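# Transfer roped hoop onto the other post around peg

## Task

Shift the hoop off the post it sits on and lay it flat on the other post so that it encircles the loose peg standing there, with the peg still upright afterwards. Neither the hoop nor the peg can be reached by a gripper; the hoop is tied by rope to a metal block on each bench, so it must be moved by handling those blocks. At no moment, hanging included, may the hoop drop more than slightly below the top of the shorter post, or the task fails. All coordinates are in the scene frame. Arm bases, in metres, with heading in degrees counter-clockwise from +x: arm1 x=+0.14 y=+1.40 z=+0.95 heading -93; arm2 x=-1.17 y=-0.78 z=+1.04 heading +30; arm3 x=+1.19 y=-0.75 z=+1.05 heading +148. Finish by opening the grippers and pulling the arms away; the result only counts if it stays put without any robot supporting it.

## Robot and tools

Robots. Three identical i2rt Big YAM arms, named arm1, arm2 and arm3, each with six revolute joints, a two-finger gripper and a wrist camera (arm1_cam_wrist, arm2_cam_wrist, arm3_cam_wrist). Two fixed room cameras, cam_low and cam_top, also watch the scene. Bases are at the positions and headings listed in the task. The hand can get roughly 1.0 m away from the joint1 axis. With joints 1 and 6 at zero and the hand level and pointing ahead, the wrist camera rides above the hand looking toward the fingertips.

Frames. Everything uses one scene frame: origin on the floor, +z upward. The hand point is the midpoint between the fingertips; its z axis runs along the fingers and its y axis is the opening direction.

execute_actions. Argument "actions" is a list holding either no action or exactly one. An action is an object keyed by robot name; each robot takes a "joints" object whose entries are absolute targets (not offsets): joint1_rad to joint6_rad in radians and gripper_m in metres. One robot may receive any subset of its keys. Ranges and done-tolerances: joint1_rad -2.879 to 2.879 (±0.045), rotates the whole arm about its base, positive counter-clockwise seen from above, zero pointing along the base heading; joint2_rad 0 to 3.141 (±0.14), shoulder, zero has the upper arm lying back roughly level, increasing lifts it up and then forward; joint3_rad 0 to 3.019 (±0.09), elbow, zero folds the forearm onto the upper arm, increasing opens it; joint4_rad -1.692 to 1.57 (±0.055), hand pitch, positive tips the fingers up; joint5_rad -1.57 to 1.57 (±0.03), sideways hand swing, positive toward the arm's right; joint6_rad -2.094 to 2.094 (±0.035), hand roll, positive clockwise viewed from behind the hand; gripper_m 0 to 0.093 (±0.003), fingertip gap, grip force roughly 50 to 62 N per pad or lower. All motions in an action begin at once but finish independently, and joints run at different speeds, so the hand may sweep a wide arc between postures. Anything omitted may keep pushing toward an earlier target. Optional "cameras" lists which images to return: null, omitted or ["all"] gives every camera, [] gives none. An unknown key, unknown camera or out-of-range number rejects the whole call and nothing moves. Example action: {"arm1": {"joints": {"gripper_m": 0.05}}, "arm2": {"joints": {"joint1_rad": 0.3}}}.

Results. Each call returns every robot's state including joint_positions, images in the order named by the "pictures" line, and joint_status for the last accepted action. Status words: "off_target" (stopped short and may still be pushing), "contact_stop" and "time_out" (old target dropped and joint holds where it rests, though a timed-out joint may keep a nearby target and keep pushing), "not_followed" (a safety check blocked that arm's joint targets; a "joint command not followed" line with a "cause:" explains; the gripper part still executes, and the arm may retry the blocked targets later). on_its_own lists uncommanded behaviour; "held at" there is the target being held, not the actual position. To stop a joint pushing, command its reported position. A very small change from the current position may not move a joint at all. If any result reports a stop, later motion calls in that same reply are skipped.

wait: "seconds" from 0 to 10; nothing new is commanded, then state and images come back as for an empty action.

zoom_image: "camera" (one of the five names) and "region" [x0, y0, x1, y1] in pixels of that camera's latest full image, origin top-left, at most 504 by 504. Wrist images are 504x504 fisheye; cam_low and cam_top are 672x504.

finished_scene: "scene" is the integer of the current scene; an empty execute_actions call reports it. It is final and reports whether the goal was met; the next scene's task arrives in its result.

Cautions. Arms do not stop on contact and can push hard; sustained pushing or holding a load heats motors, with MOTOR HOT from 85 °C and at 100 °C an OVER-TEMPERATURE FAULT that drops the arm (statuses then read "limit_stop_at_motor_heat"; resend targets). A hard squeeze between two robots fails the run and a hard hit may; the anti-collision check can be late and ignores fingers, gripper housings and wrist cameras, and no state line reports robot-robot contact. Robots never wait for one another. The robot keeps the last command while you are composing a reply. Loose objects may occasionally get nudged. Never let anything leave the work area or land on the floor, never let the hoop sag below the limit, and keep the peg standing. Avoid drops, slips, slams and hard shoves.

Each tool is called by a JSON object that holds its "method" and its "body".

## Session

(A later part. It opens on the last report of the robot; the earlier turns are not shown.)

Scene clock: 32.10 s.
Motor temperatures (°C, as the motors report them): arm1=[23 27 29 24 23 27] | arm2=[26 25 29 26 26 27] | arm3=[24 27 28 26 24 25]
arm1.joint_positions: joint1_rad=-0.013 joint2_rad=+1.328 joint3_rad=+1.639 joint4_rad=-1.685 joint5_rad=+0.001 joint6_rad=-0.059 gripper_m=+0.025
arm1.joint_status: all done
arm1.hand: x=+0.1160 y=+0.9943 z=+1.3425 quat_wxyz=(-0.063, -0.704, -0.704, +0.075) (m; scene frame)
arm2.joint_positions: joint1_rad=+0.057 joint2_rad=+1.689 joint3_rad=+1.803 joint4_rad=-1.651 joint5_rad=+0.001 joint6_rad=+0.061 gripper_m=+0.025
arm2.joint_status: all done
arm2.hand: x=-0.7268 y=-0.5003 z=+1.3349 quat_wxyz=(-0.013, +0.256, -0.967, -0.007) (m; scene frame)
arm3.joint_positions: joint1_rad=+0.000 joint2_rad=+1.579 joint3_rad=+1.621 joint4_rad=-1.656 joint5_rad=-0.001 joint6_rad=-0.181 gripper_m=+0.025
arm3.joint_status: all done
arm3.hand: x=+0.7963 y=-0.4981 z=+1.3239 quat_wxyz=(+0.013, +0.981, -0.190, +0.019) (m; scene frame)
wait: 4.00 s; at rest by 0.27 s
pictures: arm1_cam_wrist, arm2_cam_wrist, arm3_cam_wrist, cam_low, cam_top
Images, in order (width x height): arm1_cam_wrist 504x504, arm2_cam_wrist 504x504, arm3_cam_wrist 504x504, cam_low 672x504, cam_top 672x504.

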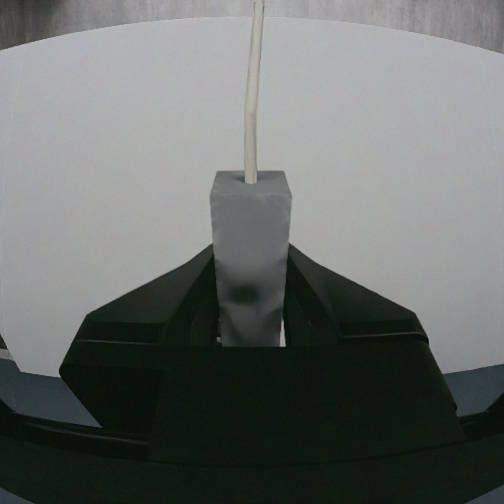

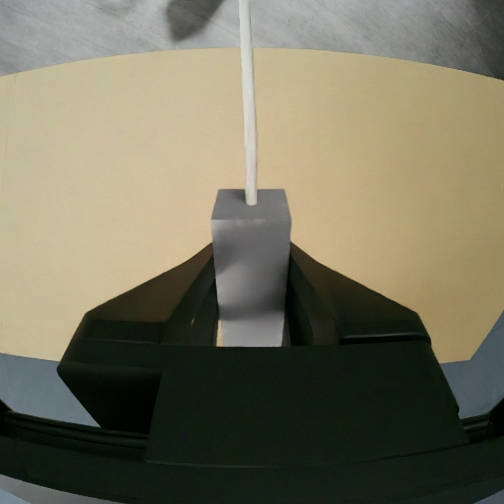

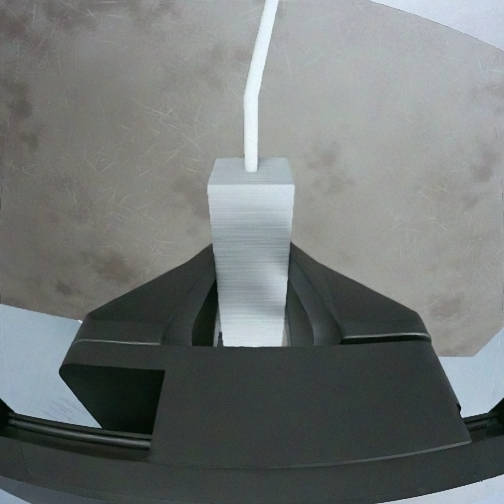

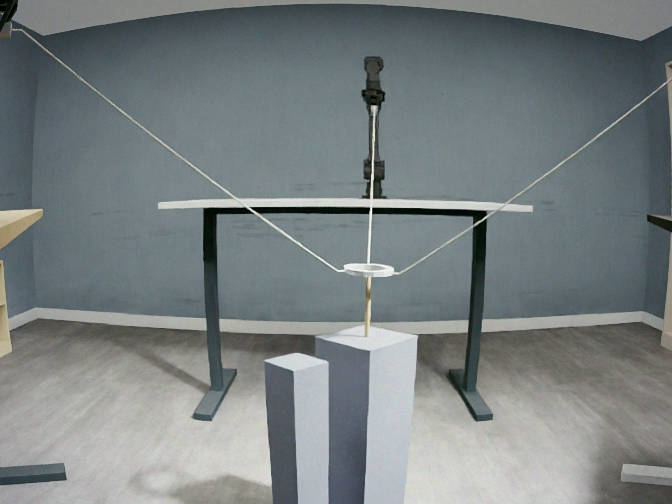

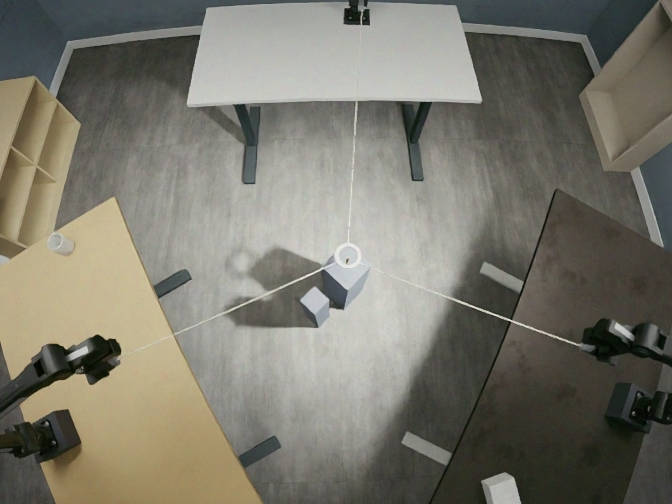

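{"method": "execute_actions", "body": {"actions": [{"arm1":{"joints":{"joint2_rad":1.375,"joint4_rad":-1.585}},"arm2":{"joints":{"joint2_rad":1.75,"joint4_rad":-1.54}},"arm3":{"joints":{"joint2_rad":1.632,"joint4_rad":-1.55}}}], "cameras": []}}

{"method": "wait", "body": {"seconds": 2}}

{"method": "zoom_image", "body": {"camera": "cam_top", "region": [300,210,400,310]}}

Scene clock: 33.57 s.
Motor temperatures (°C, as the motors report them): arm1=[23 27 29 24 23 27] | arm2=[26 25 30 26 26 27] | arm3=[24 27 28 26 24 25]
arm1.joint_positions: joint1_rad=-0.013 joint2_rad=+1.393 joint3_rad=+1.639 joint4_rad=-1.594 joint5_rad=+0.001 joint6_rad=-0.059 gripper_m=+0.025
arm1.joint_status: all done
arm1.hand: x=+0.1137 y=+0.9566 z=+1.3210 quat_wxyz=(-0.072, -0.703, -0.703, +0.085) (m; scene frame)
arm2.joint_positions: joint1_rad=+0.057 joint2_rad=+1.748 joint3_rad=+1.803 joint4_rad=-1.551 joint5_rad=+0.001 joint6_rad=+0.061 gripper_m=+0.025
arm2.joint_status: all done
arm2.hand: x=-0.6989 y=-0.4819 z=+1.3055 quat_wxyz=(-0.033, +0.255, -0.966, -0.014) (m; scene frame)
arm3.joint_positions: joint1_rad=+0.000 joint2_rad=+1.649 joint3_rad=+1.621 joint4_rad=-1.558 joint5_rad=-0.001 joint6_rad=-0.181 gripper_m=+0.025
arm3.joint_status: all done
arm3.hand: x=+0.7679 y=-0.4805 z=+1.2913 quat_wxyz=(+0.008, +0.982, -0.190, +0.005) (m; scene frame)
pictures: none
No camera images: the call's "cameras" was empty. Leave "cameras" out to get every camera's image.

Scene clock: 35.57 s.
Motor temperatures (°C, as the motors report them): arm1=[23 27 30 24 23 27] | arm2=[26 25 30 26 26 27] | arm3=[24 27 28 26 24 25]
arm1.joint_positions: joint1_rad=-0.013 joint2_rad=+1.393 joint3_rad=+1.639 joint4_rad=-1.594 joint5_rad=+0.001 joint6_rad=-0.059 gripper_m=+0.025
arm1.joint_status: all done
arm1.hand: x=+0.1137 y=+0.9566 z=+1.3210 quat_wxyz=(-0.072, -0.703, -0.703, +0.085) (m; scene frame)
arm2.joint_positions: joint1_rad=+0.057 joint2_rad=+1.748 joint3_rad=+1.803 joint4_rad=-1.551 joint5_rad=+0.001 joint6_rad=+0.061 gripper_m=+0.025
arm2.joint_status: all done
arm2.hand: x=-0.6989 y=-0.4819 z=+1.3055 quat_wxyz=(-0.033, +0.255, -0.966, -0.014) (m; scene frame)
arm3.joint_positions: joint1_rad=+0.000 joint2_rad=+1.649 joint3_rad=+1.621 joint4_rad=-1.558 joint5_rad=-0.001 joint6_rad=-0.181 gripper_m=+0.025
arm3.joint_status: all done
arm3.hand: x=+0.7679 y=-0.4805 z=+1.2913 quat_wxyz=(+0.008, +0.982, -0.190, +0.005) (m; scene frame)
wait: 2.00 s; at rest by 0.27 s
pictures: arm1_cam_wrist, arm2_cam_wrist, arm3_cam_wrist, cam_low, cam_top
Images, in order (width x height): arm1_cam_wrist 504x504, arm2_cam_wrist 504x504, arm3_cam_wrist 504x504, cam_low 672x504, cam_top 672x504.

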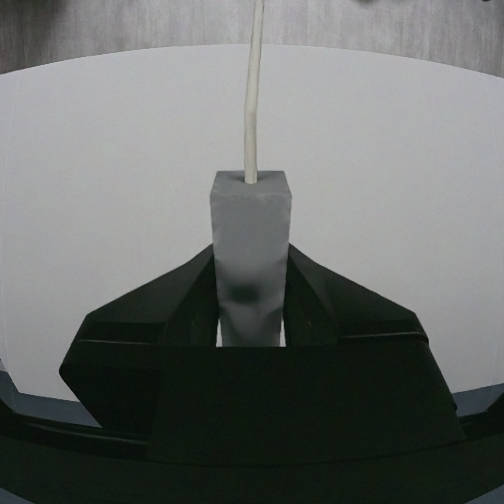

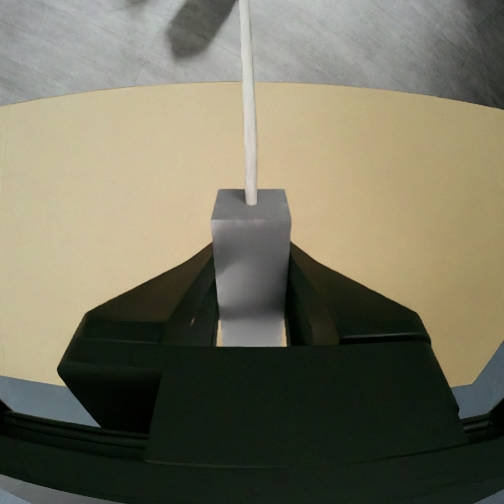

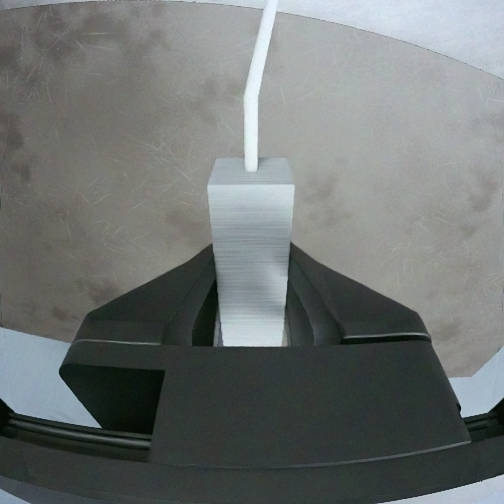

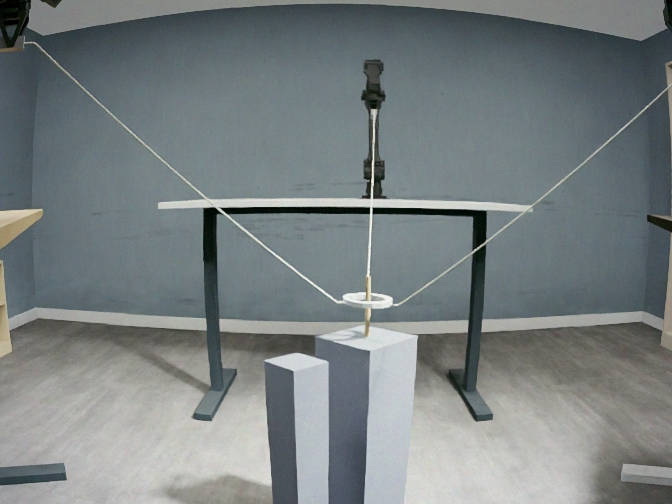

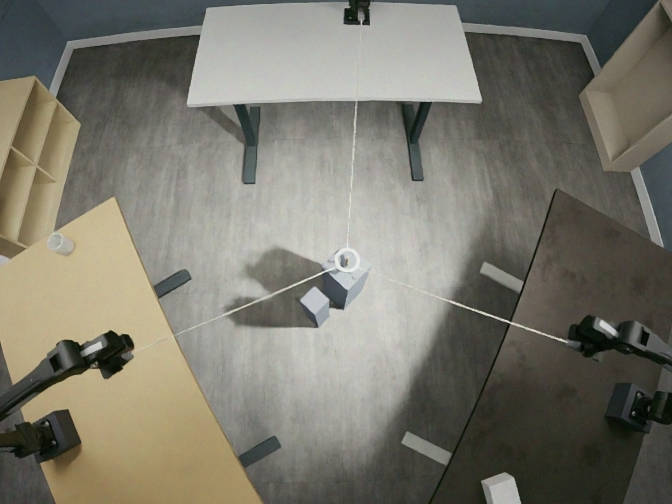

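Region (300, 210, 400, 310) of cam_top's 672x504 image, scaled by 5.040, with more detail than that image has.

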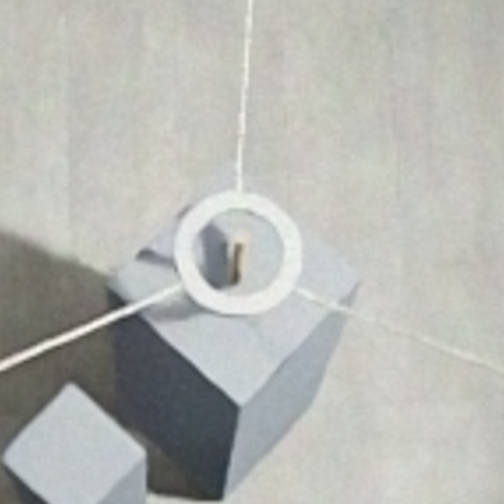

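{"method": "execute_actions", "body": {"actions": [{"arm1":{"joints":{"joint2_rad":1.47}},"arm2":{"joints":{"joint2_rad":1.845}},"arm3":{"joints":{"joint2_rad":1.74}}}], "cameras": ["cam_low"]}}

{"method": "execute_actions", "body": {"actions": [{"arm1":{"joints":{"joint2_rad":1.55,"joint4_rad":-1.5}},"arm2":{"joints":{"joint2_rad":1.91,"joint4_rad":-1.42}},"arm3":{"joints":{"joint2_rad":1.81,"joint4_rad":-1.43}}}], "cameras": ["cam_low","cam_top"]}}

Scene clock: 37.30 s.
Motor temperatures (°C, as the motors report them): arm1=[23 27 30 24 23 27] | arm2=[26 25 30 26 26 27] | arm3=[24 27 28 26 24 25]
arm1.joint_positions: joint1_rad=-0.013 joint2_rad=+1.494 joint3_rad=+1.639 joint4_rad=-1.591 joint5_rad=+0.001 joint6_rad=-0.059 gripper_m=+0.025
arm1.joint_status: all done
arm1.hand: x=+0.1122 y=+0.9340 z=+1.2768 quat_wxyz=(-0.039, -0.706, -0.706, +0.048) (m; scene frame)
arm2.joint_positions: joint1_rad=+0.057 joint2_rad=+1.852 joint3_rad=+1.806 joint4_rad=-1.548 joint5_rad=+0.001 joint6_rad=+0.061 gripper_m=+0.025
arm2.joint_status: all done
arm2.hand: x=-0.6887 y=-0.4748 z=+1.2501 quat_wxyz=(+0.014, +0.256, -0.967, +0.002) (m; scene frame)
arm3.joint_positions: joint1_rad=+0.000 joint2_rad=+1.766 joint3_rad=+1.621 joint4_rad=-1.556 joint5_rad=-0.001 joint6_rad=-0.181 gripper_m=+0.025
arm3.joint_status: all done
arm3.hand: x=+0.7586 y=-0.4752 z=+1.2345 quat_wxyz=(+0.029, +0.980, -0.190, +0.059) (m; scene frame)
pictures: cam_low
Images, in order (width x height): cam_low 672x504.

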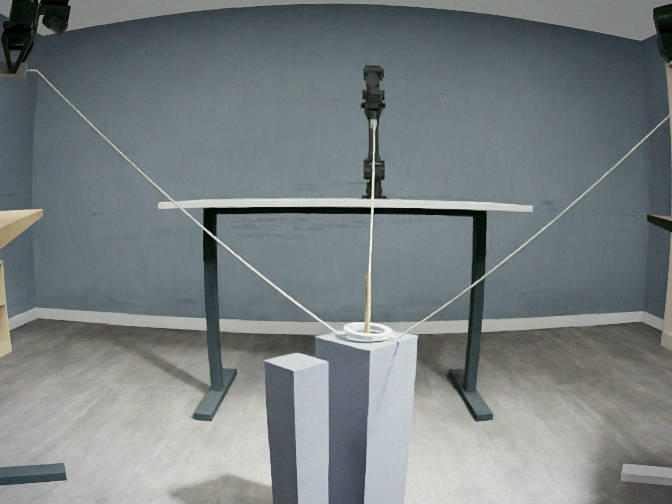

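Scene clock: 38.20 s.
Motor temperatures (°C, as the motors report them): arm1=[23 27 30 24 23 27] | arm2=[26 25 30 26 26 27] | arm3=[24 27 28 26 24 25]
arm1.joint_positions: joint1_rad=-0.013 joint2_rad=+1.563 joint3_rad=+1.639 joint4_rad=-1.512 joint5_rad=+0.001 joint6_rad=-0.059 gripper_m=+0.025
arm1.joint_status: all done
arm1.hand: x=+0.1102 y=+0.9023 z=+1.2478 quat_wxyz=(-0.043, -0.705, -0.706, +0.052) (m; scene frame)
arm2.joint_positions: joint1_rad=+0.057 joint2_rad=+1.897 joint3_rad=+1.806 joint4_rad=-1.435 joint5_rad=+0.001 joint6_rad=+0.061 gripper_m=+0.025
arm2.joint_status: all done
arm2.hand: x=-0.6631 y=-0.4579 z=+1.2247 quat_wxyz=(-0.017, +0.256, -0.967, -0.009) (m; scene frame)
arm3.joint_positions: joint1_rad=+0.000 joint2_rad=+1.818 joint3_rad=+1.621 joint4_rad=-1.441 joint5_rad=-0.001 joint6_rad=-0.181 gripper_m=+0.025
arm3.joint_status: all done
arm3.hand: x=+0.7328 y=-0.4592 z=+1.2059 quat_wxyz=(+0.017, +0.981, -0.190, +0.030) (m; scene frame)
pictures: cam_low, cam_top
Images, in order (width x height): cam_low 672x504, cam_top 672x504.

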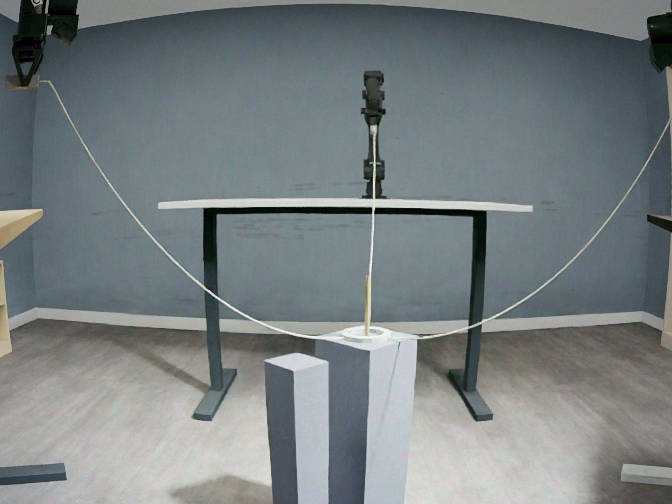

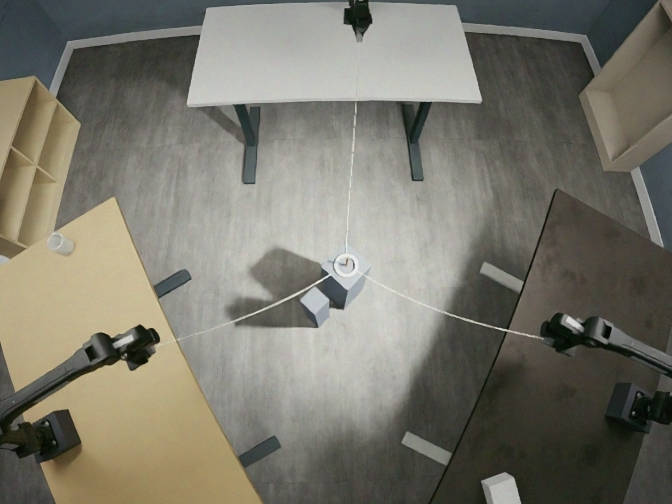

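{"method": "execute_actions", "body": {"actions": [{"arm1":{"joints":{"joint2_rad":1.9,"joint3_rad":1.43,"joint4_rad":-1.03}},"arm2":{"joints":{"joint2_rad":2.085,"joint3_rad":1.47,"joint4_rad":-0.9}},"arm3":{"joints":{"joint2_rad":2.06,"joint3_rad":1.445,"joint4_rad":-0.9}}}], "cameras": ["cam_top"]}}

Scene clock: 39.80 s.
Motor temperatures (°C, as the motors report them): arm1=[23 27 30 24 23 27] | arm2=[26 25 30 26 26 27] | arm3=[24 27 28 26 24 25]
arm1.joint_positions: joint1_rad=-0.013 joint2_rad=+1.916 joint3_rad=+1.417 joint4_rad=-1.040 joint5_rad=+0.002 joint6_rad=-0.058 gripper_m=+0.024
arm1.joint_status: all done
arm1.hand: x=+0.1054 y=+0.8462 z=+0.9879 quat_wxyz=(-0.008, -0.708, -0.706, +0.014) (m; scene frame)
arm2.joint_positions: joint1_rad=+0.057 joint2_rad=+2.116 joint3_rad=+1.449 joint4_rad=-0.914 joint5_rad=+0.001 joint6_rad=+0.061 gripper_m=+0.025
arm2.joint_status: all done
arm2.hand: x=-0.6856 y=-0.4705 z=+0.9753 quat_wxyz=(+0.008, +0.256, -0.967, -0.001) (m; scene frame)
arm3.joint_positions: joint1_rad=+0.000 joint2_rad=+2.097 joint3_rad=+1.418 joint4_rad=-0.912 joint5_rad=-0.001 joint6_rad=-0.181 gripper_m=+0.025
arm3.joint_status: all done
arm3.hand: x=+0.7108 y=-0.4479 z=+0.9832 quat_wxyz=(+0.009, +0.982, -0.190, +0.008) (m; scene frame)
pictures: cam_top
Images, in order (width x height): cam_top 672x504.

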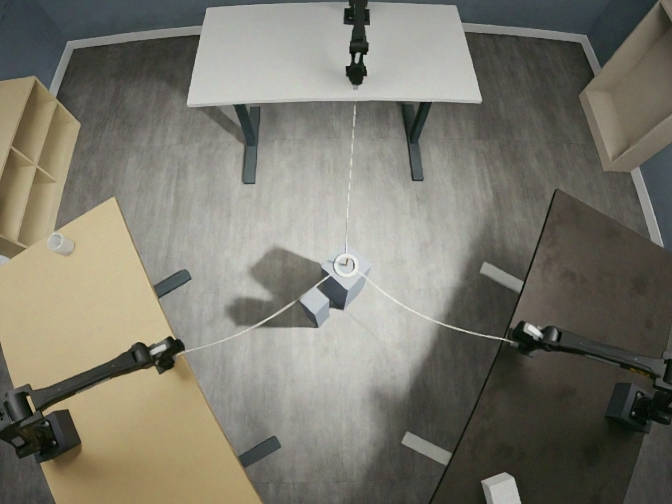

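{"method": "execute_actions", "body": {"actions": [{"arm1":{"joints":{"joint3_rad":1.395}},"arm2":{"joints":{"joint3_rad":1.435}},"arm3":{"joints":{"joint3_rad":1.405}}}], "cameras": []}}

Scene clock: 40.67 s.
Motor temperatures (°C, as the motors report them): arm1=[23 27 30 24 23 27] | arm2=[26 25 30 26 26 27] | arm3=[24 27 28 26 24 25]
arm1.joint_positions: joint1_rad=-0.013 joint2_rad=+1.916 joint3_rad=+1.392 joint4_rad=-1.038 joint5_rad=+0.002 joint6_rad=-0.058 gripper_m=+0.024
arm1.joint_status: all done
arm1.hand: x=+0.1060 y=+0.8565 z=+0.9794 quat_wxyz=(-0.001, -0.708, -0.707, +0.005) (m; scene frame)
arm2.joint_positions: joint1_rad=+0.057 joint2_rad=+2.116 joint3_rad=+1.441 joint4_rad=-0.913 joint5_rad=+0.001 joint6_rad=+0.061 gripper_m=+0.025
arm2.joint_status: all done
arm2.hand: x=-0.6889 y=-0.4726 z=+0.9728 quat_wxyz=(+0.011, +0.256, -0.967, +0.001) (m; scene frame)
arm3.joint_positions: joint1_rad=+0.000 joint2_rad=+2.097 joint3_rad=+1.399 joint4_rad=-0.910 joint5_rad=-0.001 joint6_rad=-0.181 gripper_m=+0.025
arm3.joint_status: all done
arm3.hand: x=+0.7181 y=-0.4526 z=+0.9779 quat_wxyz=(+0.012, +0.982, -0.190, +0.016) (m; scene frame)
pictures: none
No camera images: the call's "cameras" was empty. Leave "cameras" out to get every camera's image.

{"method": "execute_actions", "body": {"actions": [{"arm1":{"joints":{"gripper_m":0.07}},"arm2":{"joints":{"gripper_m":0.07}},"arm3":{"joints":{"gripper_m":0.07}}}], "cameras": []}}

{"method": "execute_actions", "body": {"actions": [{"arm1":{"joints":{"joint2_rad":1.4}},"arm2":{"joints":{"joint2_rad":1.55}},"arm3":{"joints":{"joint2_rad":1.55}}}], "cameras": ["cam_low","cam_top"]}}

Scene clock: 41.73 s.
Motor temperatures (°C, as the motors report them): arm1=[23 27 30 24 23 27] | arm2=[26 25 30 26 26 27] | arm3=[24 27 28 26 24 25]
arm1.joint_positions: joint1_rad=-0.013 joint2_rad=+1.915 joint3_rad=+1.392 joint4_rad=-1.038 joint5_rad=+0.002 joint6_rad=-0.058 gripper_m=+0.070
arm1.joint_status: all done
arm1.hand: x=+0.1060 y=+0.8565 z=+0.9796 quat_wxyz=(-0.001, -0.708, -0.707, +0.005) (m; scene frame)
arm2.joint_positions: joint1_rad=+0.057 joint2_rad=+2.112 joint3_rad=+1.441 joint4_rad=-0.913 joint5_rad=+0.001 joint6_rad=+0.061 gripper_m=+0.070
arm2.joint_status: all done
arm2.hand: x=-0.6883 y=-0.4722 z=+0.9749 quat_wxyz=(+0.009, +0.256, -0.967, +0.000) (m; scene frame)
arm3.joint_positions: joint1_rad=+0.000 joint2_rad=+2.095 joint3_rad=+1.399 joint4_rad=-0.910 joint5_rad=-0.001 joint6_rad=-0.181 gripper_m=+0.070
arm3.joint_status: all done
arm3.hand: x=+0.7178 y=-0.4523 z=+0.9789 quat_wxyz=(+0.011, +0.982, -0.190, +0.015) (m; scene frame)
pictures: none
No camera images: the call's "cameras" was empty. Leave "cameras" out to get every camera's image.

Scene clock: 43.20 s.
Motor temperatures (°C, as the motors report them): arm1=[23 27 30 24 23 27] | arm2=[26 25 30 26 26 27] | arm3=[24 27 28 26 24 25]
arm1.joint_positions: joint1_rad=-0.013 joint2_rad=+1.401 joint3_rad=+1.387 joint4_rad=-1.038 joint5_rad=+0.002 joint6_rad=-0.058 gripper_m=+0.070
arm1.joint_status: all done
arm1.hand: x=+0.1082 y=+0.8746 z=+1.2487 quat_wxyz=(-0.168, -0.684, -0.683, +0.194) (m; scene frame)
arm2.joint_positions: joint1_rad=+0.057 joint2_rad=+1.529 joint3_rad=+1.431 joint4_rad=-0.912 joint5_rad=+0.001 joint6_rad=+0.061 gripper_m=+0.070
arm2.joint_status: all done
arm2.hand: x=-0.6741 y=-0.4657 z=+1.3041 quat_wxyz=(-0.260, +0.245, -0.930, -0.089) (m; scene frame)
arm3.joint_positions: joint1_rad=+0.000 joint2_rad=+1.545 joint3_rad=+1.392 joint4_rad=-0.910 joint5_rad=-0.001 joint6_rad=-0.181 gripper_m=+0.070
arm3.joint_status: all done
arm3.hand: x=+0.7005 y=-0.4379 z=+1.2824 quat_wxyz=(-0.087, +0.950, -0.185, -0.235) (m; scene frame)
pictures: cam_low, cam_top
Images, in order (width x height): cam_low 672x504, cam_top 672x504.

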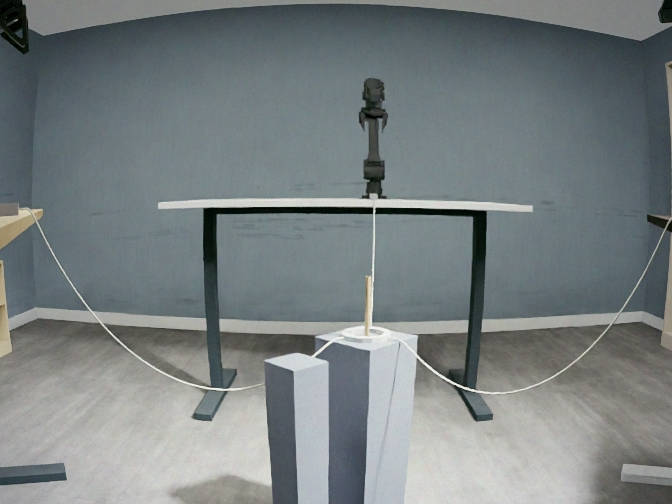

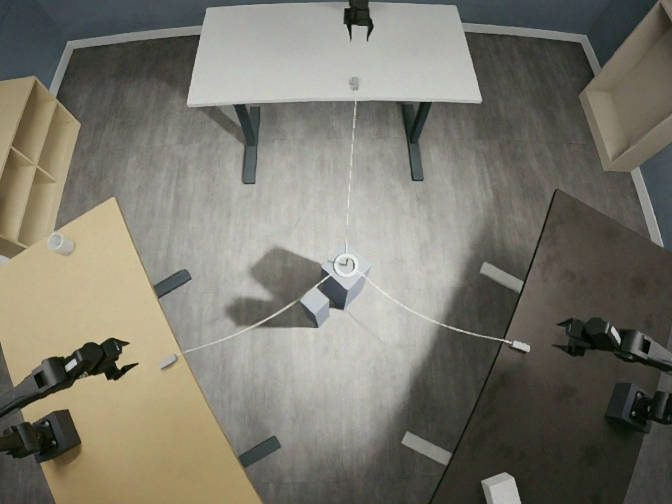

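{"method": "finished_scene", "body": {"scene": 2}}

The scene is finished: the task was done.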